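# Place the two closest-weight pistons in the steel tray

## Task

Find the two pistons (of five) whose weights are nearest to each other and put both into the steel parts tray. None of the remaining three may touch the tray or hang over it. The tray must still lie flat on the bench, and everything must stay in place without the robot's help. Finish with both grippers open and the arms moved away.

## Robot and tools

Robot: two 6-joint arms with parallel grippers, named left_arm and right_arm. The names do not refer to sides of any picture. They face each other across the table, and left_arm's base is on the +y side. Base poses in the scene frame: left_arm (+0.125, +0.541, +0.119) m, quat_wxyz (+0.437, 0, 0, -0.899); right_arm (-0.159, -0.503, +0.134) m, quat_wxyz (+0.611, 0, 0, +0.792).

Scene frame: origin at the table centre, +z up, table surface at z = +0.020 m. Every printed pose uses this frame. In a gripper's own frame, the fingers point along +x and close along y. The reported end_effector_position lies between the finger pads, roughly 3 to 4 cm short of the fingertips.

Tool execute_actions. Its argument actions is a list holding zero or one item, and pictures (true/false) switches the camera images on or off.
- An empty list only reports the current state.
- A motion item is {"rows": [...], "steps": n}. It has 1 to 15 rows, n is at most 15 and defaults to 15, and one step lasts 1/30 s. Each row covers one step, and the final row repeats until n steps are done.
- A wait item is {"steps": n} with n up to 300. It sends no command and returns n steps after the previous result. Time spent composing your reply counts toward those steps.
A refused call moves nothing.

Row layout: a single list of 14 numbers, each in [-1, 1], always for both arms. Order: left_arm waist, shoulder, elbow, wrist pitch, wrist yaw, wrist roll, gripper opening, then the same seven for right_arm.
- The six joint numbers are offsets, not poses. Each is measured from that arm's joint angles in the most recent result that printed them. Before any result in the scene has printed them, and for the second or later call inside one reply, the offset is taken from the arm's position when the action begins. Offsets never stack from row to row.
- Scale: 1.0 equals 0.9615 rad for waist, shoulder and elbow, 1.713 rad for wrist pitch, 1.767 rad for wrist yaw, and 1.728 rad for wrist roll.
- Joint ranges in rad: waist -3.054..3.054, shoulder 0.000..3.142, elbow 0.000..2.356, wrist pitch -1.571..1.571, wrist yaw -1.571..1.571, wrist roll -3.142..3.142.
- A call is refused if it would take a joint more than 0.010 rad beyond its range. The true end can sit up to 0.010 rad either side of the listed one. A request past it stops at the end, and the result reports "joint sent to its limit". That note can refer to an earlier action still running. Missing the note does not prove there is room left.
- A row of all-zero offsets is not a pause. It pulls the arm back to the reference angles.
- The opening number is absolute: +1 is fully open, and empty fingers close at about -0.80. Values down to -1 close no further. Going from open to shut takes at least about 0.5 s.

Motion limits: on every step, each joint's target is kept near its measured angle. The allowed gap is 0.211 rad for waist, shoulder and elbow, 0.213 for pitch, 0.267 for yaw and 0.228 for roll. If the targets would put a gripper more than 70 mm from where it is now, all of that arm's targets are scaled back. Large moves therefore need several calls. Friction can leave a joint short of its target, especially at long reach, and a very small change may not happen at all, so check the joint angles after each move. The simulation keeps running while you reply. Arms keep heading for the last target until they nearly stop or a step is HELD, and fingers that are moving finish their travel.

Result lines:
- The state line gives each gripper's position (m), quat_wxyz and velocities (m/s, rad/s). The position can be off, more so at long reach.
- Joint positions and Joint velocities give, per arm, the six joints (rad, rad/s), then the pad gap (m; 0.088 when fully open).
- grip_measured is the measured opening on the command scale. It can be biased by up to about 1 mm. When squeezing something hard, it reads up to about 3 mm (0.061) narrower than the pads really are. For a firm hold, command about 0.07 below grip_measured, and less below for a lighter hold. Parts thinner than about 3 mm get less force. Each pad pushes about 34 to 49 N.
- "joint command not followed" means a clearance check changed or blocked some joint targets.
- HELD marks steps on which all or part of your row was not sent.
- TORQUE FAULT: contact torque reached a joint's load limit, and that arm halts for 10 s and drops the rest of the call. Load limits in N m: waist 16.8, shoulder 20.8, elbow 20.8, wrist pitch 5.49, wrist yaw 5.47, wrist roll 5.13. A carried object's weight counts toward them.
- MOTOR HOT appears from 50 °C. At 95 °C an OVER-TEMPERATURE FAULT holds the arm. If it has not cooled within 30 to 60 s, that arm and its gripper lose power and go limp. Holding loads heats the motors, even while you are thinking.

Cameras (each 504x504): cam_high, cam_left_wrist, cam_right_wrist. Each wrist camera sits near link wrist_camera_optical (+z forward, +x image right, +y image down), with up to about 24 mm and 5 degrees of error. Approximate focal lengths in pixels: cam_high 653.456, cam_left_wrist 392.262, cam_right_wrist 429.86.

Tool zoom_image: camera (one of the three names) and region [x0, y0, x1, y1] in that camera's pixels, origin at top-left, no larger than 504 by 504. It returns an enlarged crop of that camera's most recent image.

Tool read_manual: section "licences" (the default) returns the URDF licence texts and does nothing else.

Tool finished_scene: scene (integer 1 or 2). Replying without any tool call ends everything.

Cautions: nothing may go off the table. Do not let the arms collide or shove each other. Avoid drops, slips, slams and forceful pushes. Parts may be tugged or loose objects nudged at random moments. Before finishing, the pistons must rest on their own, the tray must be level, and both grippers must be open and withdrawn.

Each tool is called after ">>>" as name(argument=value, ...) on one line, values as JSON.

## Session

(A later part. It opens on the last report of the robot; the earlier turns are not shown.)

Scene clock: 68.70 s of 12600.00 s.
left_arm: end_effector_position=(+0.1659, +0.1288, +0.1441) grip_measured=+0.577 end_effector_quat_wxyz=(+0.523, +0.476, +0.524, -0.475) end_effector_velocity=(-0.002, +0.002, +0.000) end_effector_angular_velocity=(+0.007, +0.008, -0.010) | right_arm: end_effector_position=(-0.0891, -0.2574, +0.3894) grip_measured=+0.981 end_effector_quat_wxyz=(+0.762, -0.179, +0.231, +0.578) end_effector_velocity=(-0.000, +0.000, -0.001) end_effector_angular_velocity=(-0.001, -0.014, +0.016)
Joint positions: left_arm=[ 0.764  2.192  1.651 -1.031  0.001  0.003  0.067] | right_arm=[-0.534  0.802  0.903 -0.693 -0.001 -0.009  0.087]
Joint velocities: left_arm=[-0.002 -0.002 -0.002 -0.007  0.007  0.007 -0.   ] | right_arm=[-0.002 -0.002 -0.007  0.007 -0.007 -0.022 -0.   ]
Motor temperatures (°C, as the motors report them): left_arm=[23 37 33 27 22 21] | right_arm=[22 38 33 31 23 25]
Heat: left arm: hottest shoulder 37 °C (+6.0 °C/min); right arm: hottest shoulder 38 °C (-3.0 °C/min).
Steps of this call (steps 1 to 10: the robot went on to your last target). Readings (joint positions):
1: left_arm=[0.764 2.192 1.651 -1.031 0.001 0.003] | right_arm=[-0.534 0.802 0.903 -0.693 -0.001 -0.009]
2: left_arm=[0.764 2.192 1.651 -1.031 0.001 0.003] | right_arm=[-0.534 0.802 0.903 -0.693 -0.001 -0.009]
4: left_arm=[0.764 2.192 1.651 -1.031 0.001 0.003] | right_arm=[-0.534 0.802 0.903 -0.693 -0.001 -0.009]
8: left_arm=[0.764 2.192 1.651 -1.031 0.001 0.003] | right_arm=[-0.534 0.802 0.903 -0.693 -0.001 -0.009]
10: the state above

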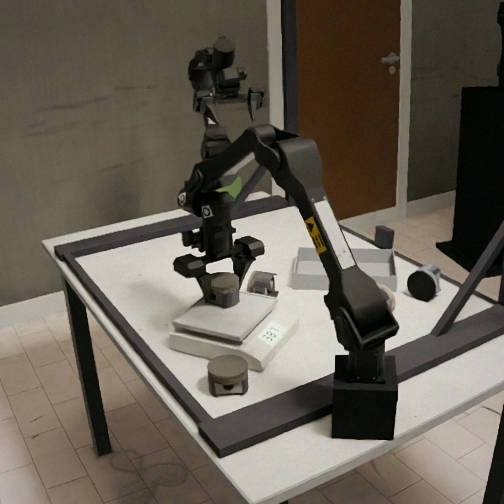

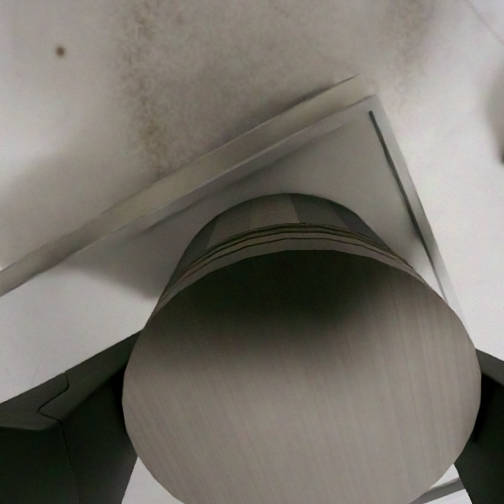

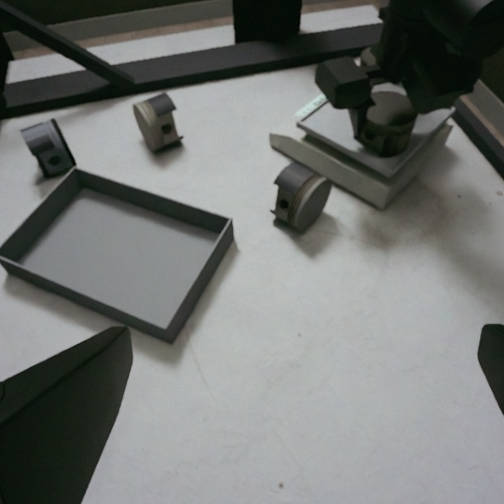

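>>> execute_actions(actions=[{"rows":[[0,0,0,0,0,0,1,0,0,0,0,0,0,1]],"steps":9}], pictures=false)

>>> execute_actions(actions=[{"rows":[[0,-0.02,0.03,-0.025,0,0,1,0,0,0,0,0,0,1],[0,-0.04,0.06,-0.05,0,0,1,0,0,0,0,0,0,1],[0,-0.06,0.1,-0.08,0,0,1,0,0,0,0,0,0,1],[0,-0.08,0.14,-0.11,0,0,1,0,0,0,0,0,0,1],[0,-0.1,0.16,-0.134,0,0,1,0,0,0,0,0,0,1],[0,-0.1,0.16,-0.134,0,0,1,0,0,0,0,0,0,1],[0,-0.1,0.16,-0.134,0,0,1,0,0,0,0,0,0,1],[0,-0.15,0.16,-0.134,0,0,1,0,0,0,0,0,0,1],[0,-0.2,0.14,-0.134,0,0,1,0,0,0,0,0,0,1],[0.05,-0.27,0.08,-0.134,0,0,1,0,0,0,0,0,0,1],[0.1,-0.35,0,-0.134,0,0,1,0,0,0,0,0,0,1],[0.2,-0.45,-0.1,-0.134,0,0,1,0,0,0,0,0,0,1],[0.3,-0.55,-0.2,-0.134,0,0,1,0,0,0,0,0,0,1],[0.5,-0.65,-0.3,-0.134,0,0,1,0,0,0,0,0,0,1],[0.69,-0.73,-0.49,-0.134,0,0,1,0,0,0,0,0,0,1]]}], pictures=false)

>>> execute_actions(actions=[{"steps":25}])

>>> zoom_image(camera="cam_high", region=[160,260,320,400])

Scene clock: 76.87 s of 12600.00 s.
left_arm: end_effector_position=(+0.1659, +0.1286, +0.1441) grip_measured=+0.970 end_effector_quat_wxyz=(+0.523, +0.476, +0.523, -0.476) end_effector_velocity=(-0.002, -0.002, +0.002) end_effector_angular_velocity=(-0.013, +0.006, +0.005) | right_arm: end_effector_position=(-0.0891, -0.2574, +0.3894) grip_measured=+0.981 end_effector_quat_wxyz=(+0.762, -0.179, +0.231, +0.578) end_effector_velocity=(-0.001, -0.001, -0.002) end_effector_angular_velocity=(-0.004, +0.012, -0.000)
Joint positions: left_arm=[ 0.764  2.192  1.651 -1.03   0.001  0.003  0.087] | right_arm=[-0.534  0.802  0.903 -0.693 -0.001 -0.009  0.087]
Joint velocities: left_arm=[-0.002 -0.007 -0.002  0.007  0.007 -0.007  0.009] | right_arm=[-0.002 -0.002 -0.002 -0.007 -0.007  0.007  0.   ]
Motor temperatures (°C, as the motors report them): left_arm=[23 36 33 27 22 21] | right_arm=[22 38 33 31 23 25]
Heat: left arm: hottest shoulder 36 °C (+4.0 °C/min); right arm: hottest shoulder 38 °C (-2.0 °C/min).
Steps of this call (steps 1 to 15: the robot went on to your last target; steps 16 to 90: nothing new was sent; then 4.87 s passed at rest; steps 91 to 99: all 9 steps of this action). Readings (joint positions):
91: left_arm=[0.764 2.192 1.651 -1.031 0.001 0.003] | right_arm=[-0.534 0.802 0.903 -0.693 -0.001 -0.009]
92: left_arm=[0.764 2.192 1.651 -1.030 0.001 0.003] | right_arm=[-0.534 0.802 0.903 -0.693 -0.001 -0.009]
94: left_arm=[0.764 2.192 1.651 -1.030 0.001 0.003] | right_arm=[-0.534 0.802 0.903 -0.693 -0.001 -0.009]
98: left_arm=[0.764 2.192 1.651 -1.030 0.001 0.003] | right_arm=[-0.534 0.802 0.903 -0.693 -0.001 -0.009]
99: the state above

Scene clock: 77.37 s of 12600.00 s.
left_arm: end_effector_position=(+0.2154, +0.1977, +0.2691) grip_measured=+0.985 end_effector_quat_wxyz=(+0.587, +0.407, +0.531, -0.456) end_effector_velocity=(+0.444, +0.475, +0.119) end_effector_angular_velocity=(-0.084, -0.076, +1.529) | right_arm: end_effector_position=(-0.0891, -0.2574, +0.3894) grip_measured=+0.981 end_effector_quat_wxyz=(+0.762, -0.179, +0.231, +0.578) end_effector_velocity=(-0.001, -0.002, -0.001) end_effector_angular_velocity=(-0.006, -0.013, +0.016)
Joint positions: left_arm=[ 0.925  1.8    1.586 -1.252  0.006  0.003  0.087] | right_arm=[-0.534  0.802  0.903 -0.693 -0.001 -0.009  0.087]
Joint velocities: left_arm=[ 1.531 -1.429 -1.306 -0.022 -0.051  0.007 -0.   ] | right_arm=[-0.002 -0.007 -0.002 -0.007 -0.007 -0.022 -0.   ]
Motor temperatures (°C, as the motors report them): left_arm=[23 36 33 27 22 21] | right_arm=[22 38 33 31 23 25]
Heat: left arm: hottest shoulder 36 °C (+4.0 °C/min); right arm: hottest shoulder 38 °C (-2.0 °C/min).
Steps of this call (steps 1 to 15: all 15 steps of this action). Readings (joint positions):
1: left_arm=[0.764 2.192 1.654 -1.038 0.001 0.003] | right_arm=[-0.534 0.802 0.903 -0.693 -0.001 -0.009]
2: left_arm=[0.764 2.192 1.664 -1.061 0.001 0.003] | right_arm=[-0.534 0.802 0.903 -0.693 -0.001 -0.009]
4: left_arm=[0.764 2.184 1.701 -1.133 0.001 0.003] | right_arm=[-0.534 0.802 0.903 -0.693 -0.001 -0.009]
8: left_arm=[0.764 2.118 1.778 -1.228 0.001 0.003] | right_arm=[-0.534 0.802 0.903 -0.693 -0.001 -0.009]
15: the state above

Scene clock: 78.20 s of 12600.00 s.
left_arm: end_effector_position=(+0.2993, +0.3575, +0.2501) grip_measured=+0.985 end_effector_quat_wxyz=(+0.649, +0.281, +0.649, -0.280) end_effector_velocity=(-0.003, +0.000, -0.000) end_effector_angular_velocity=(+0.000, +0.010, +0.005) | right_arm: end_effector_position=(-0.0891, -0.2574, +0.3894) grip_measured=+0.981 end_effector_quat_wxyz=(+0.762, -0.179, +0.231, +0.578) end_effector_velocity=(+0.002, -0.003, -0.004) end_effector_angular_velocity=(-0.027, -0.015, -0.001)
Joint positions: left_arm=[ 1.423  1.5    1.191 -1.262 -0.002  0.003  0.087] | right_arm=[-0.534  0.802  0.903 -0.693 -0.001 -0.009  0.087]
Joint velocities: left_arm=[-0.002 -0.002 -0.002 -0.007  0.007 -0.007 -0.   ] | right_arm=[-0.007  0.002  0.002 -0.022  0.007 -0.022 -0.   ]
Motor temperatures (°C, as the motors report them): left_arm=[23 36 33 27 22 21] | right_arm=[22 38 33 31 23 25]
Heat: left arm: hottest shoulder 36 °C (+4.1 °C/min); right arm: hottest shoulder 38 °C (-2.0 °C/min).
Steps of this call (steps 1 to 25: the robot went on to your last target). Readings (joint positions):
1: left_arm=[0.977 1.753 1.541 -1.252 0.004 0.003] | right_arm=[-0.534 0.802 0.903 -0.693 -0.001 -0.009]
2: left_arm=[1.031 1.706 1.494 -1.252 0.002 0.003] | right_arm=[-0.534 0.802 0.903 -0.693 -0.001 -0.009]
4: left_arm=[1.143 1.614 1.395 -1.253 0.002 0.003] | right_arm=[-0.534 0.802 0.903 -0.693 -0.001 -0.009]
8: left_arm=[1.369 1.510 1.237 -1.263 -0.006 0.003] | right_arm=[-0.534 0.802 0.903 -0.693 -0.001 -0.009]
25: the state above

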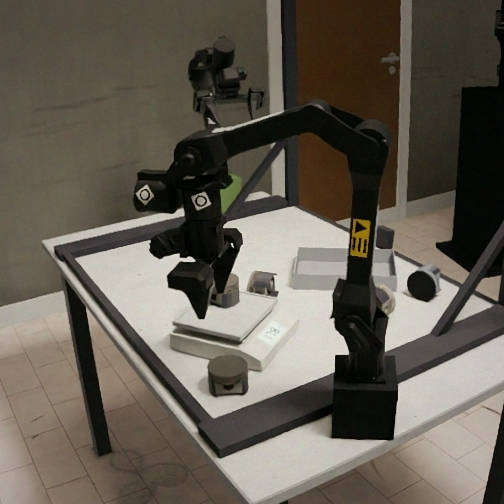

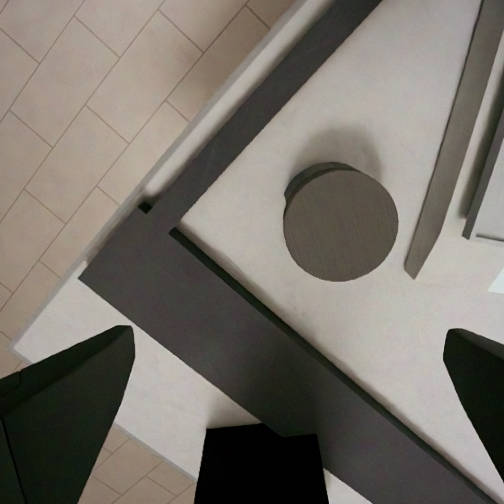

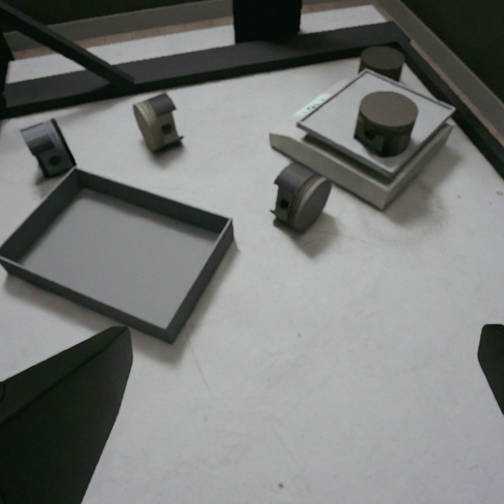

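Region (160, 260, 320, 400) of cam_high's 504x504 image, scaled by 3.150, with more detail than that image has; it fills the top 441 rows of this view, and the rest is white.

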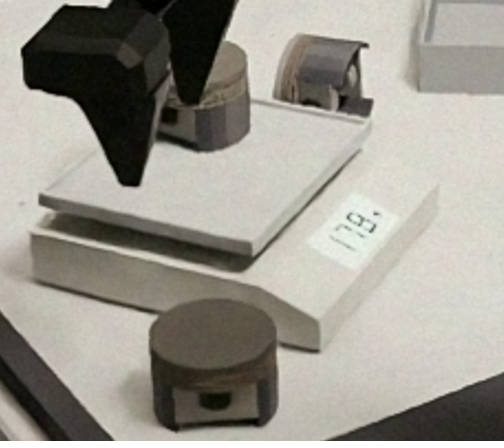

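>>> execute_actions(actions=[{"rows":[[-0.03,0.01,-0.03,0.02,0,-0.1,1,0,0,0,0,0,0,1],[-0.07,0.02,-0.06,0.045,0,-0.3,1,0,0,0,0,0,0,1],[-0.11,0.03,-0.09,0.07,0,-0.88,1,0,0,0,0,0,0,1],[-0.15,0.04,-0.12,0.09,0,-0.88,1,0,0,0,0,0,0,1],[-0.187,0.05,-0.15,0.11,0,-0.88,1,0,0,0,0,0,0,1],[-0.187,0.06,-0.18,0.13,0,-0.88,1,0,0,0,0,0,0,1],[-0.187,0.07,-0.21,0.155,0,-0.88,1,0,0,0,0,0,0,1],[-0.187,0.08,-0.24,0.18,0,-0.88,1,0,0,0,0,0,0,1],[-0.187,0.09,-0.27,0.2,0,-0.88,1,0,0,0,0,0,0,1],[-0.187,0.1,-0.3,0.22,0,-0.88,1,0,0,0,0,0,0,1],[-0.187,0.11,-0.33,0.245,0,-0.88,1,0,0,0,0,0,0,1],[-0.187,0.12,-0.36,0.27,0,-0.88,1,0,0,0,0,0,0,1],[-0.187,0.13,-0.39,0.29,0,-0.88,1,0,0,0,0,0,0,1],[-0.187,0.145,-0.418,0.312,0,-0.88,1,0,0,0,0,0,0,1]]}], pictures=false)

>>> execute_actions(actions=[{"steps":20}])

>>> zoom_image(camera="cam_high", region=[160,260,320,400])

Scene clock: 88.00 s of 12600.00 s.
left_arm: end_effector_position=(+0.2632, +0.3310, +0.1403) grip_measured=+0.985 end_effector_quat_wxyz=(-0.710, +0.013, -0.705, -0.004) end_effector_velocity=(-0.060, +0.096, -0.203) end_effector_angular_velocity=(+0.276, +0.191, +2.130) | right_arm: end_effector_position=(-0.0891, -0.2574, +0.3894) grip_measured=+0.981 end_effector_quat_wxyz=(+0.762, -0.179, +0.231, +0.578) end_effector_velocity=(-0.001, -0.001, -0.002) end_effector_angular_velocity=(-0.008, +0.000, +0.008)
Joint positions: left_arm=[ 1.247  1.611  0.84  -0.786  0.001 -1.014  0.087] | right_arm=[-0.534  0.802  0.903 -0.693 -0.001 -0.009  0.087]
Joint velocities: left_arm=[-0.002  0.291 -0.623  0.579 -0.022 -2.132 -0.   ] | right_arm=[-0.002 -0.002 -0.002 -0.007 -0.007 -0.007 -0.   ]
Motor temperatures (°C, as the motors report them): left_arm=[23 35 32 27 22 21] | right_arm=[22 38 34 32 23 25]
Heat: left arm: hottest shoulder 35 °C (+3.0 °C/min); right arm: hottest shoulder 38 °C (-2.0 °C/min).
Steps of this call (steps 1 to 15: the robot went on to your last target; steps 16 to 90: nothing new was sent; then 6.30 s passed at rest; steps 91 to 105: all 15 steps of this action). Readings (joint positions):
91: left_arm=[1.421 1.500 1.187 -1.255 -0.002 -0.037] | right_arm=[-0.534 0.802 0.903 -0.693 -0.001 -0.009]
92: left_arm=[1.411 1.500 1.178 -1.235 -0.003 -0.108] | right_arm=[-0.534 0.802 0.903 -0.693 -0.001 -0.009]
94: left_arm=[1.363 1.504 1.143 -1.175 -0.004 -0.248] | right_arm=[-0.534 0.802 0.903 -0.693 -0.001 -0.009]
98: left_arm=[1.256 1.542 1.036 -1.041 0.001 -0.525] | right_arm=[-0.534 0.802 0.903 -0.693 -0.001 -0.009]
105: the state above

Scene clock: 88.67 s of 12600.00 s.
left_arm: end_effector_position=(+0.2609, +0.3343, +0.1272) grip_measured=+0.985 end_effector_quat_wxyz=(-0.684, +0.187, -0.682, -0.180) end_effector_velocity=(-0.001, +0.002, +0.000) end_effector_angular_velocity=(+0.010, -0.002, +0.005) | right_arm: end_effector_position=(-0.0891, -0.2574, +0.3894) grip_measured=+0.981 end_effector_quat_wxyz=(+0.762, -0.179, +0.231, +0.578) end_effector_velocity=(+0.001, -0.002, -0.002) end_effector_angular_velocity=(-0.010, -0.008, -0.004)
Joint positions: left_arm=[ 1.247  1.629  0.799 -0.73   0.001 -1.514  0.087] | right_arm=[-0.534  0.802  0.903 -0.693 -0.001 -0.009  0.087]
Joint velocities: left_arm=[-0.002 -0.002 -0.002 -0.007 -0.007 -0.007 -0.   ] | right_arm=[-0.002 -0.002 -0.002 -0.007  0.007 -0.007  0.   ]
Motor temperatures (°C, as the motors report them): left_arm=[23 35 32 27 22 21] | right_arm=[22 38 34 32 23 25]
Heat: left arm: hottest shoulder 35 °C (+3.1 °C/min); right arm: hottest shoulder 38 °C (-2.0 °C/min).
Steps of this call (steps 1 to 20: the robot went on to your last target). Readings (joint positions):
1: left_arm=[1.247 1.620 0.824 -0.769 0.001 -1.083] | right_arm=[-0.534 0.802 0.903 -0.693 -0.001 -0.009]
2: left_arm=[1.247 1.626 0.811 -0.759 0.001 -1.154] | right_arm=[-0.534 0.802 0.903 -0.693 -0.001 -0.009]
4: left_arm=[1.247 1.629 0.800 -0.743 0.001 -1.294] | right_arm=[-0.534 0.802 0.903 -0.693 -0.001 -0.009]
8: left_arm=[1.247 1.629 0.800 -0.731 0.001 -1.470] | right_arm=[-0.534 0.802 0.903 -0.693 -0.001 -0.009]
20: the state above

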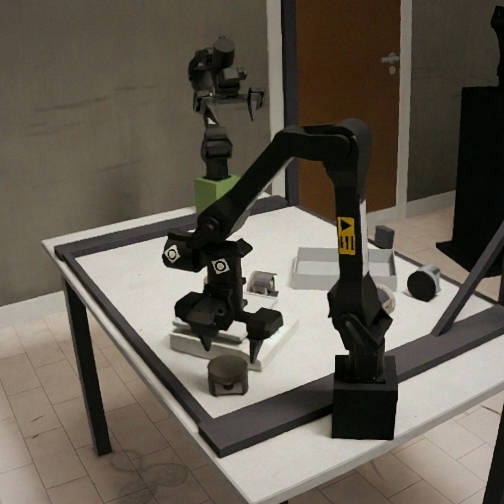

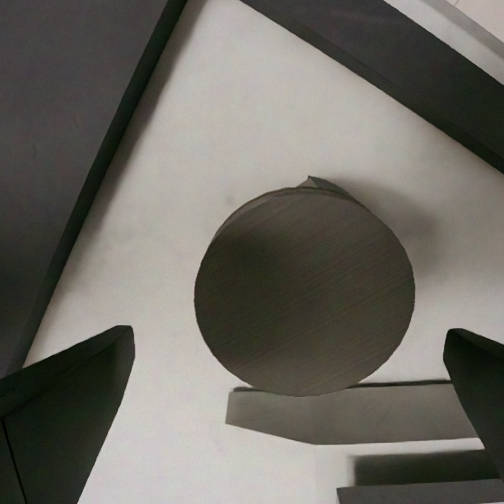

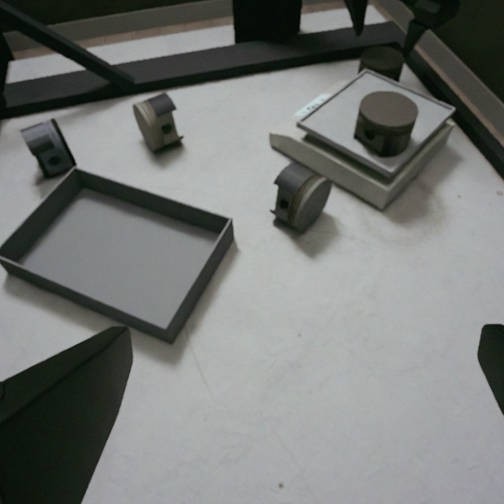

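Region (160, 260, 320, 400) of cam_high's 504x504 image, scaled by 3.150, with more detail than that image has; it fills the top 441 rows of this view, and the rest is white.

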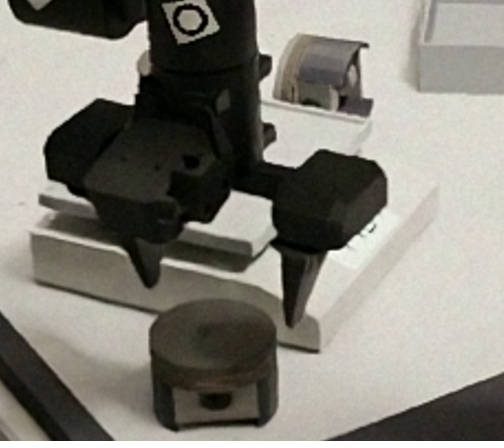

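>>> execute_actions(actions=[{"rows":[[0,0.025,0,0.008,0,0,1,0,0,0,0,0,0,1],[0,0.045,0,0.018,0,0,1,0,0,0,0,0,0,1],[0,0.065,-0.01,0.03,0,0,1,0,0,0,0,0,0,1],[0,0.085,-0.02,0.042,0,0,1,0,0,0,0,0,0,1],[0,0.105,-0.03,0.055,0,0,1,0,0,0,0,0,0,1],[0,0.125,-0.04,0.07,0,0,1,0,0,0,0,0,0,1],[0,0.145,-0.05,0.085,0,0,1,0,0,0,0,0,0,1],[0,0.165,-0.057,0.1,0,0,1,0,0,0,0,0,0,1],[0,0.185,-0.062,0.113,0,0,1,0,0,0,0,0,0,1],[0,0.198,-0.065,0.124,0,0,1,0,0,0,0,0,0,1],[0,0.198,-0.065,0.133,0,0,1,0,0,0,0,0,0,1]]}], pictures=false)

>>> execute_actions(actions=[{"steps":6}])

Scene clock: 99.37 s of 12600.00 s.
left_arm: end_effector_position=(+0.2636, +0.3302, +0.0761) grip_measured=+0.985 end_effector_quat_wxyz=(-0.682, +0.182, -0.684, -0.185) end_effector_velocity=(+0.014, -0.024, -0.003) end_effector_angular_velocity=(-0.108, -0.062, +0.005) | right_arm: end_effector_position=(-0.0891, -0.2574, +0.3894) grip_measured=+0.981 end_effector_quat_wxyz=(+0.762, -0.179, +0.231, +0.578) end_effector_velocity=(-0.004, +0.001, +0.001) end_effector_angular_velocity=(+0.009, +0.004, +0.025)
Joint positions: left_arm=[ 1.247  1.806  0.743 -0.513  0.001 -1.515  0.087] | right_arm=[-0.534  0.802  0.903 -0.693 -0.001 -0.009  0.087]
Joint velocities: left_arm=[-0.002  0.012 -0.002  0.139  0.007 -0.007  0.   ] | right_arm=[ 0.002 -0.002 -0.002  0.007 -0.022 -0.007  0.   ]
Motor temperatures (°C, as the motors report them): left_arm=[23 34 32 27 22 21] | right_arm=[22 38 34 32 23 25]
Heat: left arm: hottest shoulder 34 °C (+2.0 °C/min); right arm: hottest shoulder 38 °C (-1.0 °C/min).
Steps of this call (steps 1 to 15: the robot went on to your last target; steps 16 to 90: nothing new was sent; then 7.20 s passed at rest; steps 91 to 105: all 15 steps of this action). Readings (joint positions):
91: left_arm=[1.247 1.631 0.799 -0.728 0.001 -1.515] | right_arm=[-0.534 0.802 0.903 -0.693 -0.001 -0.009]
92: left_arm=[1.247 1.637 0.799 -0.721 0.001 -1.515] | right_arm=[-0.534 0.802 0.903 -0.693 -0.001 -0.009]
94: left_arm=[1.247 1.660 0.798 -0.692 0.001 -1.515] | right_arm=[-0.534 0.802 0.903 -0.693 -0.001 -0.009]
98: left_arm=[1.247 1.732 0.773 -0.612 0.001 -1.515] | right_arm=[-0.534 0.802 0.903 -0.693 -0.001 -0.009]
105: the state above

Scene clock: 99.57 s of 12600.00 s.
left_arm: end_effector_position=(+0.2645, +0.3289, +0.0758) grip_measured=+0.985 end_effector_quat_wxyz=(-0.683, +0.184, -0.683, -0.183) end_effector_velocity=(+0.002, -0.004, +0.000) end_effector_angular_velocity=(-0.022, -0.006, +0.010) | right_arm: end_effector_position=(-0.0891, -0.2574, +0.3894) grip_measured=+0.981 end_effector_quat_wxyz=(+0.762, -0.179, +0.231, +0.578) end_effector_velocity=(-0.001, -0.001, -0.002) end_effector_angular_velocity=(-0.008, +0.000, +0.008)
Joint positions: left_arm=[ 1.247  1.807  0.743 -0.505  0.001 -1.515  0.087] | right_arm=[-0.534  0.802  0.903 -0.693 -0.001 -0.009  0.087]
Joint velocities: left_arm=[ 0.002 -0.002 -0.002  0.022  0.007 -0.007 -0.   ] | right_arm=[-0.002 -0.002 -0.002 -0.007 -0.007 -0.007 -0.   ]
Motor temperatures (°C, as the motors report them): left_arm=[23 33 32 27 22 21] | right_arm=[22 38 34 32 23 25]
Heat: left arm: hottest shoulder 33 °C (+1.0 °C/min); right arm: hottest shoulder 38 °C (-1.0 °C/min).
Steps of this call (steps 1 to 6: the robot went on to your last target). Readings (joint positions):
1: left_arm=[1.247 1.806 0.743 -0.509 0.001 -1.515] | right_arm=[-0.534 0.802 0.903 -0.693 -0.001 -0.009]
2: left_arm=[1.247 1.806 0.743 -0.507 0.001 -1.515] | right_arm=[-0.534 0.802 0.903 -0.693 -0.001 -0.009]
4: left_arm=[1.247 1.806 0.743 -0.506 0.001 -1.515] | right_arm=[-0.534 0.802 0.903 -0.693 -0.001 -0.009]
6: the state above

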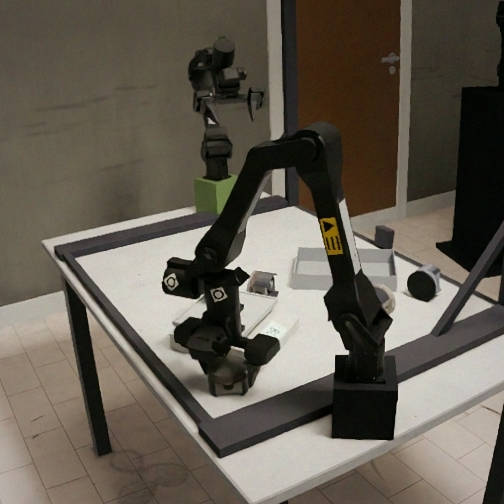

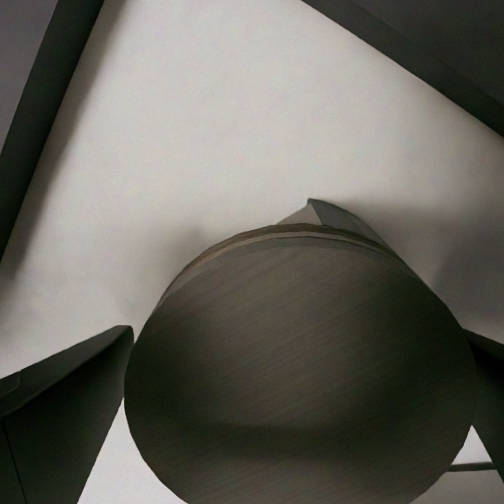

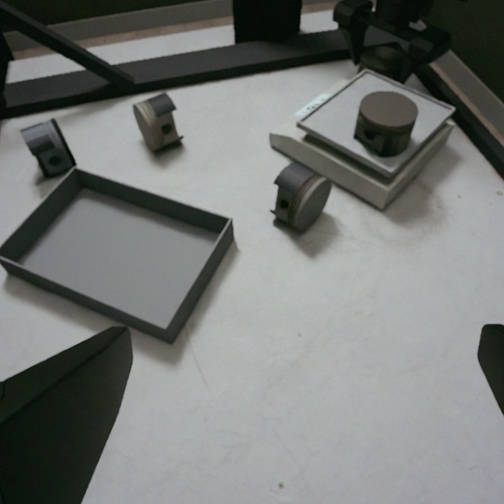

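>>> zoom_image(camera="cam_high", region=[230,300,320,370])

>>> execute_actions(actions=[{"rows":[[0,0,0,0.004,0,0,0.8,0,0,0,0,0,0,1],[0,0,0,0.004,0,0,0.7,0,0,0,0,0,0,1],[0,0,0,0.004,0,0,0.62,0,0,0,0,0,0,1],[0,0,0,0.004,0,0,0.55,0,0,0,0,0,0,1],[0,0,0,0.004,0,0,0.49,0,0,0,0,0,0,1]],"steps":12}], pictures=false)

>>> execute_actions(actions=[{"rows":[[0,-0.04,0.02,-0.025,0,0,0.49,0,0,0,0,0,0,1],[0,-0.08,0.04,-0.055,0,0,0.49,0,0,0,0,0,0,1],[0,-0.12,0.07,-0.09,0,0,0.49,0,0,0,0,0,0,1],[0,-0.16,0.1,-0.13,0,0,0.49,0,0,0,0,0,0,1],[0,-0.2,0.14,-0.17,0,0.1,0.49,0,0,0,0,0,0,1],[0,-0.23,0.18,-0.21,0,0.2,0.49,0,0,0,0,0,0,1],[0,-0.26,0.22,-0.26,0,0.2,0.49,0,0,0,0,0,0,1],[0,-0.277,0.252,-0.298,0,0.2,0.49,0,0,0,0,0,0,1]]}], pictures=false)

Region (230, 300, 320, 370) of cam_high's 504x504 image, scaled by 5.600, with more detail than that image has.

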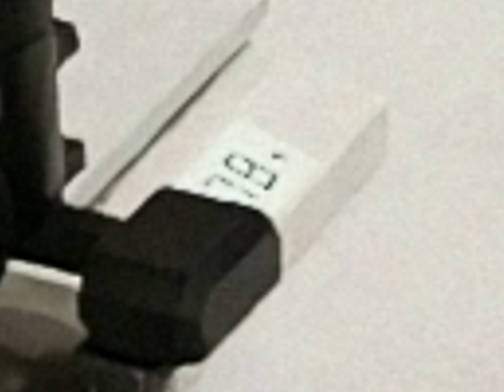

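Scene clock: 116.37 s of 12600.00 s.
left_arm: end_effector_position=(+0.2650, +0.3282, +0.0758) grip_measured=+0.610 end_effector_quat_wxyz=(-0.683, +0.186, -0.682, -0.182) end_effector_velocity=(+0.000, +0.003, +0.000) end_effector_angular_velocity=(+0.010, -0.002, +0.024) | right_arm: end_effector_position=(-0.0891, -0.2574, +0.3894) grip_measured=+0.981 end_effector_quat_wxyz=(+0.762, -0.179, +0.231, +0.578) end_effector_velocity=(+0.000, -0.001, -0.002) end_effector_angular_velocity=(-0.007, +0.004, -0.008)
Joint positions: left_arm=[ 1.247  1.807  0.743 -0.501  0.001 -1.515  0.069] | right_arm=[-0.534  0.802  0.903 -0.693 -0.001 -0.009  0.087]
Joint velocities: left_arm=[ 0.002 -0.002 -0.002 -0.007 -0.007 -0.022 -0.   ] | right_arm=[ 0.002 -0.002 -0.002 -0.007  0.007  0.007 -0.   ]
Motor temperatures (°C, as the motors report them): left_arm=[23 32 31 27 22 21] | right_arm=[22 38 34 32 23 25]
Heat: left arm: hottest shoulder 32 °C (-4.0 °C/min); right arm: hottest shoulder 38 °C (-1.0 °C/min).
Steps of this call (steps 1 to 15: the robot went on to your last target; steps 16 to 90: nothing new was sent; then 13.40 s passed at rest; steps 91 to 102: all 12 steps of this action). Readings (joint positions):
91: left_arm=[1.247 1.807 0.743 -0.504 0.001 -1.515] | right_arm=[-0.534 0.802 0.903 -0.693 -0.001 -0.009]
92: left_arm=[1.247 1.807 0.743 -0.503 0.001 -1.515] | right_arm=[-0.534 0.802 0.903 -0.693 -0.001 -0.009]
94: left_arm=[1.247 1.807 0.743 -0.501 0.001 -1.515] | right_arm=[-0.534 0.802 0.903 -0.693 -0.001 -0.009]
98: left_arm=[1.247 1.807 0.743 -0.501 0.001 -1.515] | right_arm=[-0.534 0.802 0.903 -0.693 -0.001 -0.009]
102: the state above

Scene clock: 116.87 s of 12600.00 s.
left_arm: end_effector_position=(+0.2646, +0.3289, +0.1892) grip_measured=+0.610 end_effector_quat_wxyz=(-0.705, +0.070, -0.703, -0.064) end_effector_velocity=(-0.029, +0.041, -0.002) end_effector_angular_velocity=(+0.190, +0.133, -0.083) | right_arm: end_effector_position=(-0.0891, -0.2574, +0.3894) grip_measured=+0.981 end_effector_quat_wxyz=(+0.762, -0.179, +0.231, +0.578) end_effector_velocity=(-0.001, -0.001, -0.002) end_effector_angular_velocity=(-0.004, +0.012, -0.000)
Joint positions: left_arm=[ 1.247  1.541  0.983 -1.003  0.001 -1.178  0.069] | right_arm=[-0.534  0.802  0.903 -0.693 -0.001 -0.009  0.087]
Joint velocities: left_arm=[-0.002  0.002 -0.002 -0.227  0.007  0.081 -0.   ] | right_arm=[-0.002 -0.002 -0.002 -0.007 -0.007  0.007  0.   ]
Motor temperatures (°C, as the motors report them): left_arm=[23 32 31 27 22 21] | right_arm=[22 38 34 32 23 25]
Heat: left arm: hottest shoulder 32 °C (-4.0 °C/min); right arm: hottest shoulder 38 °C (-1.0 °C/min).
Steps of this call (steps 1 to 15: all 15 steps of this action). Readings (joint positions):
1: left_arm=[1.247 1.803 0.745 -0.505 0.001 -1.515] | right_arm=[-0.534 0.802 0.903 -0.693 -0.001 -0.009]
2: left_arm=[1.247 1.794 0.751 -0.529 0.001 -1.515] | right_arm=[-0.534 0.802 0.903 -0.693 -0.001 -0.009]
4: left_arm=[1.247 1.752 0.773 -0.620 0.001 -1.515] | right_arm=[-0.534 0.802 0.903 -0.693 -0.001 -0.009]
8: left_arm=[1.247 1.621 0.895 -0.855 0.001 -1.281] | right_arm=[-0.534 0.802 0.903 -0.693 -0.001 -0.009]
15: the state above

>>> execute_actions(actions=[{"rows":[[-0.03,0,0,0,0,0.953,0.49,0,0,0,0,0,0,1],[-0.06,0,0,0,0,0.953,0.49,0,0,0,0,0,0,1],[-0.1,0,0,0,0,0.953,0.49,0,0,0,0,0,0,1],[-0.14,0.02,0.03,0,0,0.953,0.49,0,0,0,0,0,0,1],[-0.18,0.04,0.05,0,0,0.953,0.49,0,0,0,0,0,0,1],[-0.22,0.06,0.08,0,0,0.953,0.49,0,0,0,0,0,0,1],[-0.26,0.09,0.11,-0.01,0,0.953,0.49,0,0,0,0,0,0,1],[-0.3,0.12,0.14,-0.01,0,0.953,0.49,0,0,0,0,0,0,1],[-0.33,0.15,0.17,-0.015,0,0.953,0.49,0,0,0,0,0,0,1],[-0.36,0.18,0.2,-0.02,0,0.953,0.49,0,0,0,0,0,0,1],[-0.38,0.21,0.24,-0.02,0,0.953,0.49,0,0,0,0,0,0,1],[-0.395,0.24,0.27,-0.026,0,0.953,0.49,0,0,0,0,0,0,1],[-0.395,0.27,0.3,-0.026,0,0.953,0.49,0,0,0,0,0,0,1],[-0.395,0.295,0.328,-0.026,0,0.953,0.49,0,0,0,0,0,0,1]]}], pictures=false)

>>> execute_actions(actions=[{"steps":18}])

Scene clock: 127.27 s of 12600.00 s.
left_arm: end_effector_position=(+0.1900, +0.2310, +0.1909) grip_measured=+0.610 end_effector_quat_wxyz=(+0.577, +0.407, +0.576, -0.411) end_effector_velocity=(-0.023, -0.179, -0.026) end_effector_angular_velocity=(-0.049, -0.043, -2.271) | right_arm: end_effector_position=(-0.0891, -0.2574, +0.3894) grip_measured=+0.981 end_effector_quat_wxyz=(+0.762, -0.179, +0.231, +0.578) end_effector_velocity=(-0.003, +0.000, -0.003) end_effector_angular_velocity=(-0.010, +0.009, +0.020)
Joint positions: left_arm=[ 0.872  1.776  1.248 -1.038  0.003 -0.13   0.069] | right_arm=[-0.534  0.802  0.903 -0.693 -0.001 -0.009  0.087]
Joint velocities: left_arm=[-0.198  0.608  0.637  0.022 -0.022  2.073 -0.   ] | right_arm=[-0.002  0.002 -0.002 -0.007 -0.022 -0.007 -0.   ]
Motor temperatures (°C, as the motors report them): left_arm=[23 32 32 27 22 21] | right_arm=[22 37 35 32 23 25]
Heat: left arm: hottest shoulder 32 °C (-5.0 °C/min); right arm: hottest shoulder 37 °C (-1.0 °C/min).
Steps of this call (steps 1 to 15: the robot went on to your last target; steps 16 to 90: nothing new was sent; then 6.90 s passed at rest; steps 91 to 105: all 15 steps of this action). Readings (joint positions):
91: left_arm=[1.245 1.541 0.983 -1.010 -0.001 -1.116] | right_arm=[-0.534 0.802 0.903 -0.693 -0.001 -0.009]
92: left_arm=[1.236 1.541 0.983 -1.010 -0.003 -1.041] | right_arm=[-0.534 0.802 0.903 -0.693 -0.001 -0.009]
94: left_arm=[1.193 1.542 0.985 -1.008 -0.003 -0.902] | right_arm=[-0.534 0.802 0.903 -0.693 -0.001 -0.009]
98: left_arm=[1.048 1.596 1.049 -1.011 -0.003 -0.621] | right_arm=[-0.534 0.802 0.903 -0.693 -0.001 -0.009]
105: the state above

Scene clock: 127.87 s of 12600.00 s.
left_arm: end_effector_position=(+0.1900, +0.2226, +0.1891) grip_measured=+0.611 end_effector_quat_wxyz=(+0.429, +0.561, +0.431, -0.562) end_effector_velocity=(-0.001, +0.007, -0.001) end_effector_angular_velocity=(+0.028, -0.002, -0.024) | right_arm: end_effector_position=(-0.0891, -0.2574, +0.3894) grip_measured=+0.981 end_effector_quat_wxyz=(+0.762, -0.179, +0.231, +0.578) end_effector_velocity=(+0.000, -0.001, +0.000) end_effector_angular_velocity=(-0.003, -0.001, +0.003)
Joint positions: left_arm=[ 0.867  1.812  1.286 -1.045  0.002  0.465  0.069] | right_arm=[-0.534  0.802  0.903 -0.693 -0.001 -0.009  0.087]
Joint velocities: left_arm=[-0.002 -0.002 -0.007 -0.022 -0.007  0.022 -0.   ] | right_arm=[-0.007 -0.002  0.002 -0.007 -0.007 -0.007 -0.   ]
Motor temperatures (°C, as the motors report them): left_arm=[23 32 32 27 22 21] | right_arm=[22 37 35 32 23 25]
Heat: left arm: hottest shoulder 32 °C (-5.1 °C/min); right arm: hottest shoulder 37 °C (-1.0 °C/min).
Steps of this call (steps 1 to 18: the robot went on to your last target). Readings (joint positions):
1: left_arm=[0.868 1.792 1.263 -1.038 0.003 -0.060] | right_arm=[-0.534 0.802 0.903 -0.693 -0.001 -0.009]
2: left_arm=[0.867 1.801 1.272 -1.039 0.003 0.010] | right_arm=[-0.534 0.802 0.903 -0.693 -0.001 -0.009]
4: left_arm=[0.867 1.809 1.279 -1.044 0.002 0.151] | right_arm=[-0.534 0.802 0.903 -0.693 -0.001 -0.009]
8: left_arm=[0.867 1.812 1.284 -1.045 0.002 0.388] | right_arm=[-0.534 0.802 0.903 -0.693 -0.001 -0.009]
18: the state above

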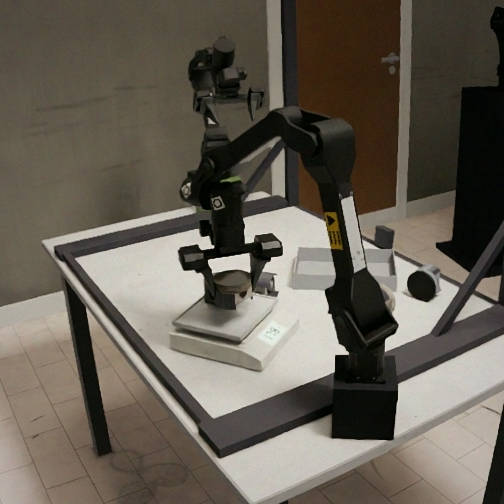

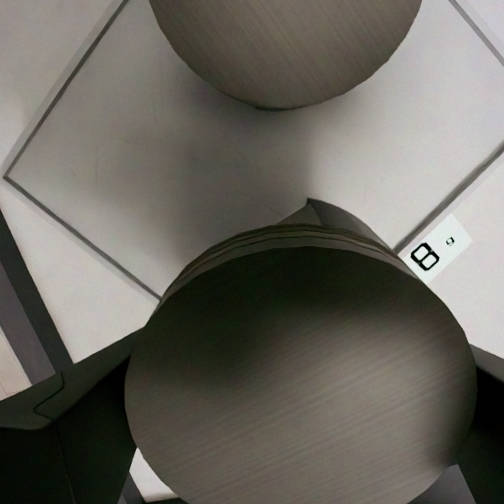

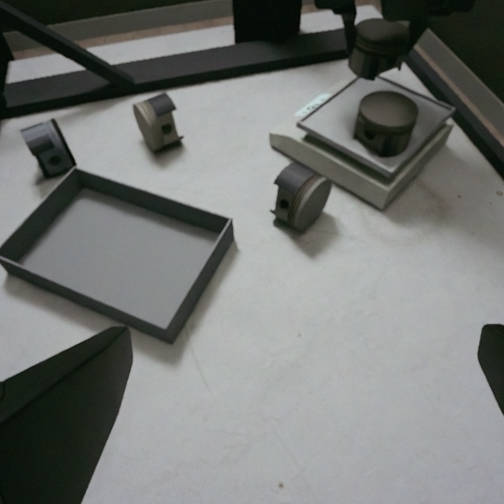

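>>> execute_actions(actions=[{"rows":[[0,0.012,-0.018,0.01,0,0,0.49,0,0,0,0,0,0,1],[0,0.022,-0.034,0.022,0,0,0.49,0,0,0,0,0,0,1],[0,0.032,-0.05,0.035,0,0,0.49,0,0,0,0,0,0,1],[0,0.042,-0.066,0.048,0,0,0.49,0,0,0,0,0,0,1],[0,0.052,-0.082,0.06,0,0,0.49,0,0,0,0,0,0,1],[0,0.06,-0.096,0.073,0,0,0.49,0,0,0,0,0,0,1],[0,0.067,-0.108,0.084,0,0,0.49,0,0,0,0,0,0,1],[0,0.073,-0.118,0.094,0,0,0.49,0,0,0,0,0,0,1],[0,0.078,-0.126,0.102,0,0,0.49,0,0,0,0,0,0,1],[0,0.083,-0.132,0.108,0,0,0.49,0,0,0,0,0,0,1],[0,0.088,-0.137,0.112,0,0,0.49,0,0,0,0,0,0,1],[0,0.093,-0.14,0.115,0,0,0.49,0,0,0,0,0,0,1]]}], pictures=false)

>>> execute_actions(actions=[{"steps":12}])

Scene clock: 136.13 s of 12600.00 s.
left_arm: end_effector_position=(+0.1900, +0.2219, +0.1409) grip_measured=+0.611 end_effector_quat_wxyz=(+0.430, +0.560, +0.430, -0.563) end_effector_velocity=(-0.002, +0.012, -0.009) end_effector_angular_velocity=(+0.033, -0.001, +0.005) | right_arm: end_effector_position=(-0.0891, -0.2574, +0.3894) grip_measured=+0.981 end_effector_quat_wxyz=(+0.762, -0.179, +0.231, +0.578) end_effector_velocity=(-0.003, -0.000, +0.000) end_effector_angular_velocity=(-0.004, -0.005, +0.028)
Joint positions: left_arm=[ 0.867  1.88   1.168 -0.857  0.003  0.465  0.069] | right_arm=[-0.534  0.802  0.903 -0.693 -0.001 -0.009  0.087]
Joint velocities: left_arm=[-0.002 -0.002 -0.042  0.007 -0.007 -0.007 -0.   ] | right_arm=[-0.002 -0.002  0.002 -0.007 -0.022 -0.022 -0.   ]
Motor temperatures (°C, as the motors report them): left_arm=[23 32 33 27 22 21] | right_arm=[22 37 35 32 23 25]
Heat: left arm: hottest elbow 33 °C (-3.0 °C/min); right arm: hottest shoulder 37 °C (-1.0 °C/min).
Steps of this call (steps 1 to 15: the robot went on to your last target; steps 16 to 90: nothing new was sent; then 4.77 s passed at rest; steps 91 to 105: all 15 steps of this action). Readings (joint positions):
91: left_arm=[0.867 1.812 1.285 -1.045 0.002 0.466] | right_arm=[-0.534 0.802 0.903 -0.693 -0.001 -0.009]
92: left_arm=[0.867 1.813 1.281 -1.036 0.002 0.466] | right_arm=[-0.534 0.802 0.903 -0.693 -0.001 -0.009]
94: left_arm=[0.867 1.819 1.263 -1.002 0.002 0.466] | right_arm=[-0.534 0.802 0.903 -0.693 -0.001 -0.009]
98: left_arm=[0.867 1.853 1.208 -0.928 0.002 0.466] | right_arm=[-0.534 0.802 0.903 -0.693 -0.001 -0.009]
105: the state above

Scene clock: 136.53 s of 12600.00 s.
left_arm: end_effector_position=(+0.1901, +0.2221, +0.1404) grip_measured=+0.611 end_effector_quat_wxyz=(+0.430, +0.560, +0.430, -0.563) end_effector_velocity=(-0.000, +0.003, +0.001) end_effector_angular_velocity=(+0.009, -0.006, -0.024) | right_arm: end_effector_position=(-0.0891, -0.2574, +0.3894) grip_measured=+0.981 end_effector_quat_wxyz=(+0.762, -0.179, +0.231, +0.578) end_effector_velocity=(-0.004, -0.000, -0.002) end_effector_angular_velocity=(-0.005, +0.008, +0.025)
Joint positions: left_arm=[ 0.867  1.88   1.166 -0.854  0.003  0.465  0.069] | right_arm=[-0.534  0.802  0.903 -0.693 -0.001 -0.009  0.087]
Joint velocities: left_arm=[-0.002 -0.007 -0.007 -0.007 -0.007  0.022 -0.   ] | right_arm=[ 0.002 -0.002 -0.002 -0.007 -0.022 -0.007 -0.   ]
Motor temperatures (°C, as the motors report them): left_arm=[23 32 33 27 22 21] | right_arm=[22 37 35 33 23 25]
Heat: left arm: hottest elbow 33 °C (-3.0 °C/min); right arm: hottest shoulder 37 °C (-1.0 °C/min).
Steps of this call (steps 1 to 12: the robot went on to your last target). Readings (joint positions):
1: left_arm=[0.867 1.880 1.168 -0.856 0.003 0.465] | right_arm=[-0.534 0.802 0.903 -0.693 -0.001 -0.009]
2: left_arm=[0.867 1.880 1.167 -0.855 0.003 0.465] | right_arm=[-0.534 0.802 0.903 -0.693 -0.001 -0.009]
4: left_arm=[0.867 1.880 1.167 -0.855 0.003 0.465] | right_arm=[-0.534 0.802 0.903 -0.693 -0.001 -0.009]
8: left_arm=[0.867 1.880 1.166 -0.854 0.003 0.465] | right_arm=[-0.534 0.802 0.903 -0.693 -0.001 -0.009]
12: the state above

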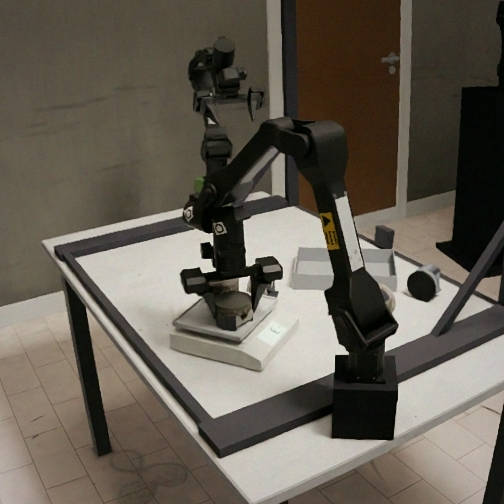

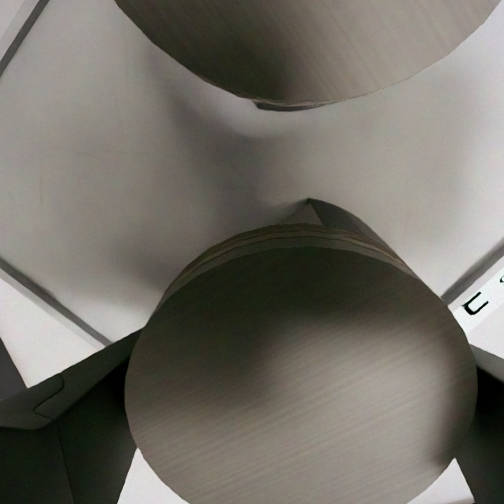

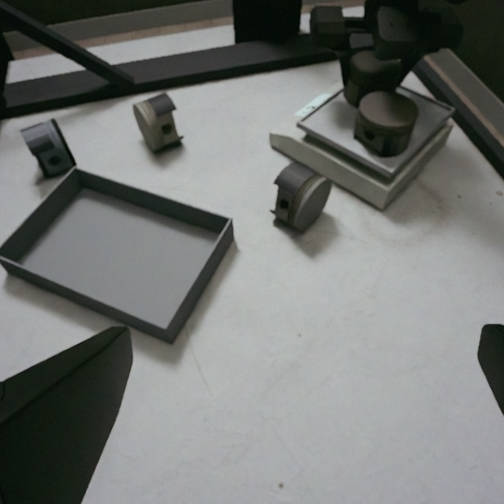

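>>> execute_actions(actions=[{"rows":[[0,0,0,0,0,0,0.9,0,0,0,0,0,0,1]]}], pictures=false)

>>> execute_actions(actions=[{"steps":35}])

>>> zoom_image(camera="cam_high", region=[190,270,320,380])

Scene clock: 141.17 s of 12600.00 s.
left_arm: end_effector_position=(+0.1901, +0.2218, +0.1404) grip_measured=+0.896 end_effector_quat_wxyz=(+0.431, +0.560, +0.429, -0.563) end_effector_velocity=(-0.002, +0.002, +0.000) end_effector_angular_velocity=(+0.006, +0.009, +0.005) | right_arm: end_effector_position=(-0.0891, -0.2574, +0.3894) grip_measured=+0.981 end_effector_quat_wxyz=(+0.762, -0.179, +0.231, +0.578) end_effector_velocity=(-0.001, -0.001, -0.004) end_effector_angular_velocity=(-0.016, -0.010, +0.016)
Joint positions: left_arm=[ 0.867  1.88   1.166 -0.852  0.003  0.465  0.083] | right_arm=[-0.534  0.802  0.903 -0.693 -0.001 -0.009  0.087]
Joint velocities: left_arm=[-0.002 -0.002 -0.002 -0.007  0.007 -0.007  0.   ] | right_arm=[-0.002 -0.002 -0.007 -0.007 -0.007 -0.022  0.   ]
Motor temperatures (°C, as the motors report them): left_arm=[23 32 33 27 22 21] | right_arm=[22 37 35 33 23 25]
Heat: left arm: hottest elbow 33 °C (-3.1 °C/min); right arm: hottest shoulder 37 °C (-1.0 °C/min).
Steps of this call (steps 1 to 15: the robot went on to your last target; steps 16 to 90: nothing new was sent; then 1.13 s passed at rest; steps 91 to 105: all 15 steps of this action). Readings (joint positions):
91: left_arm=[0.867 1.880 1.166 -0.854 0.003 0.465] | right_arm=[-0.534 0.802 0.903 -0.693 -0.001 -0.009]
92: left_arm=[0.867 1.880 1.166 -0.852 0.003 0.465] | right_arm=[-0.534 0.802 0.903 -0.693 -0.001 -0.009]
94: left_arm=[0.867 1.880 1.166 -0.852 0.003 0.465] | right_arm=[-0.534 0.802 0.903 -0.693 -0.001 -0.009]
98: left_arm=[0.867 1.880 1.166 -0.852 0.003 0.465] | right_arm=[-0.534 0.802 0.903 -0.693 -0.001 -0.009]
105: the state above

Scene clock: 142.33 s of 12600.00 s.
left_arm: end_effector_position=(+0.1901, +0.2218, +0.1404) grip_measured=+0.897 end_effector_quat_wxyz=(+0.431, +0.560, +0.429, -0.563) end_effector_velocity=(-0.000, +0.002, +0.000) end_effector_angular_velocity=(+0.009, -0.006, +0.005) | right_arm: end_effector_position=(-0.0891, -0.2574, +0.3894) grip_measured=+0.981 end_effector_quat_wxyz=(+0.762, -0.179, +0.231, +0.578) end_effector_velocity=(-0.000, -0.004, -0.003) end_effector_angular_velocity=(-0.017, +0.003, +0.003)
Joint positions: left_arm=[ 0.867  1.88   1.166 -0.852  0.003  0.465  0.083] | right_arm=[-0.534  0.802  0.903 -0.693 -0.001 -0.009  0.087]
Joint velocities: left_arm=[-0.002 -0.002 -0.002 -0.007 -0.007 -0.007 -0.   ] | right_arm=[-0.007 -0.007 -0.002 -0.022 -0.007 -0.007 -0.   ]
Motor temperatures (°C, as the motors report them): left_arm=[23 32 33 27 22 21] | right_arm=[22 37 35 33 23 25]
Heat: left arm: hottest elbow 33 °C (-3.0 °C/min); right arm: hottest shoulder 37 °C (-1.0 °C/min).
Steps of this call (steps 1 to 15: the robot went on to your last target; steps 16 to 35: nothing new was sent). Readings (joint positions):
1: left_arm=[0.867 1.880 1.166 -0.852 0.003 0.465] | right_arm=[-0.534 0.802 0.903 -0.693 -0.001 -0.009]
2: left_arm=[0.867 1.880 1.166 -0.852 0.003 0.465] | right_arm=[-0.534 0.802 0.903 -0.693 -0.001 -0.009]
4: left_arm=[0.867 1.880 1.166 -0.852 0.003 0.465] | right_arm=[-0.534 0.802 0.903 -0.693 -0.001 -0.009]
8: left_arm=[0.867 1.880 1.166 -0.852 0.003 0.465] | right_arm=[-0.534 0.802 0.903 -0.693 -0.001 -0.009]
35: the state above
All arms were judged still, so your last target was given up. Only a new action makes them travel on or press farther. Fingers that are still opening or closing keep moving.

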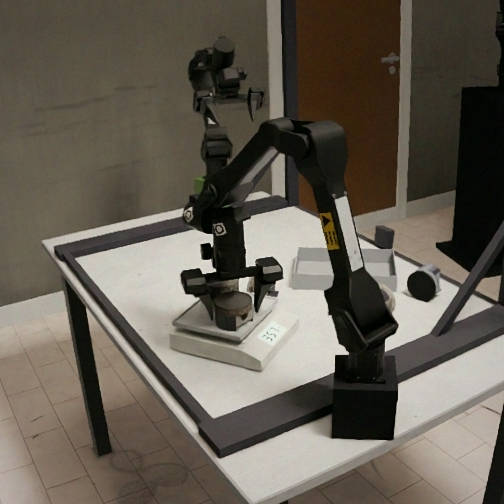

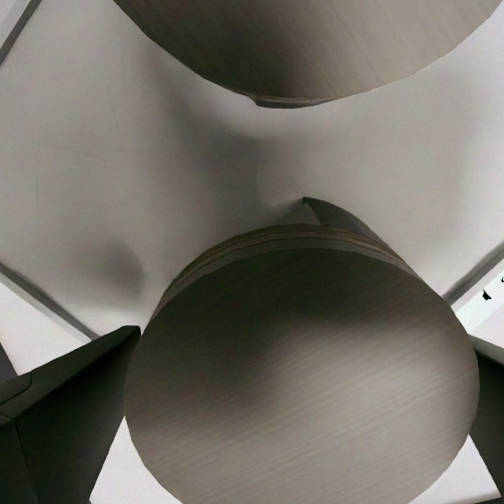

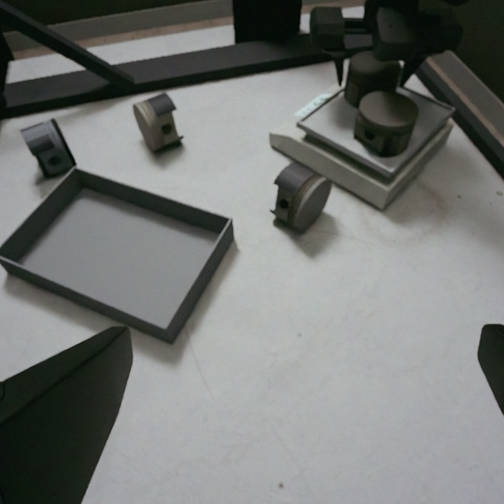

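Region (190, 270, 320, 380) of cam_high's 504x504 image, scaled by 3.877, with more detail than that image has; it fills the top 426 rows of this view, and the rest is white.

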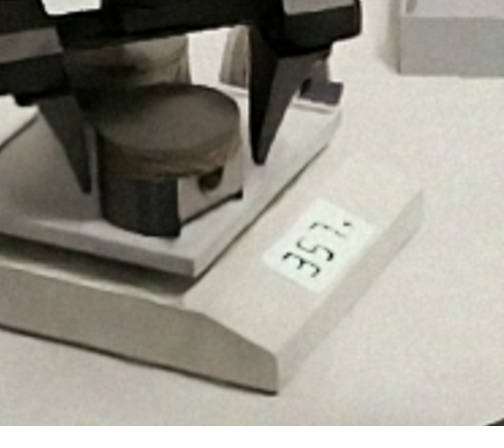

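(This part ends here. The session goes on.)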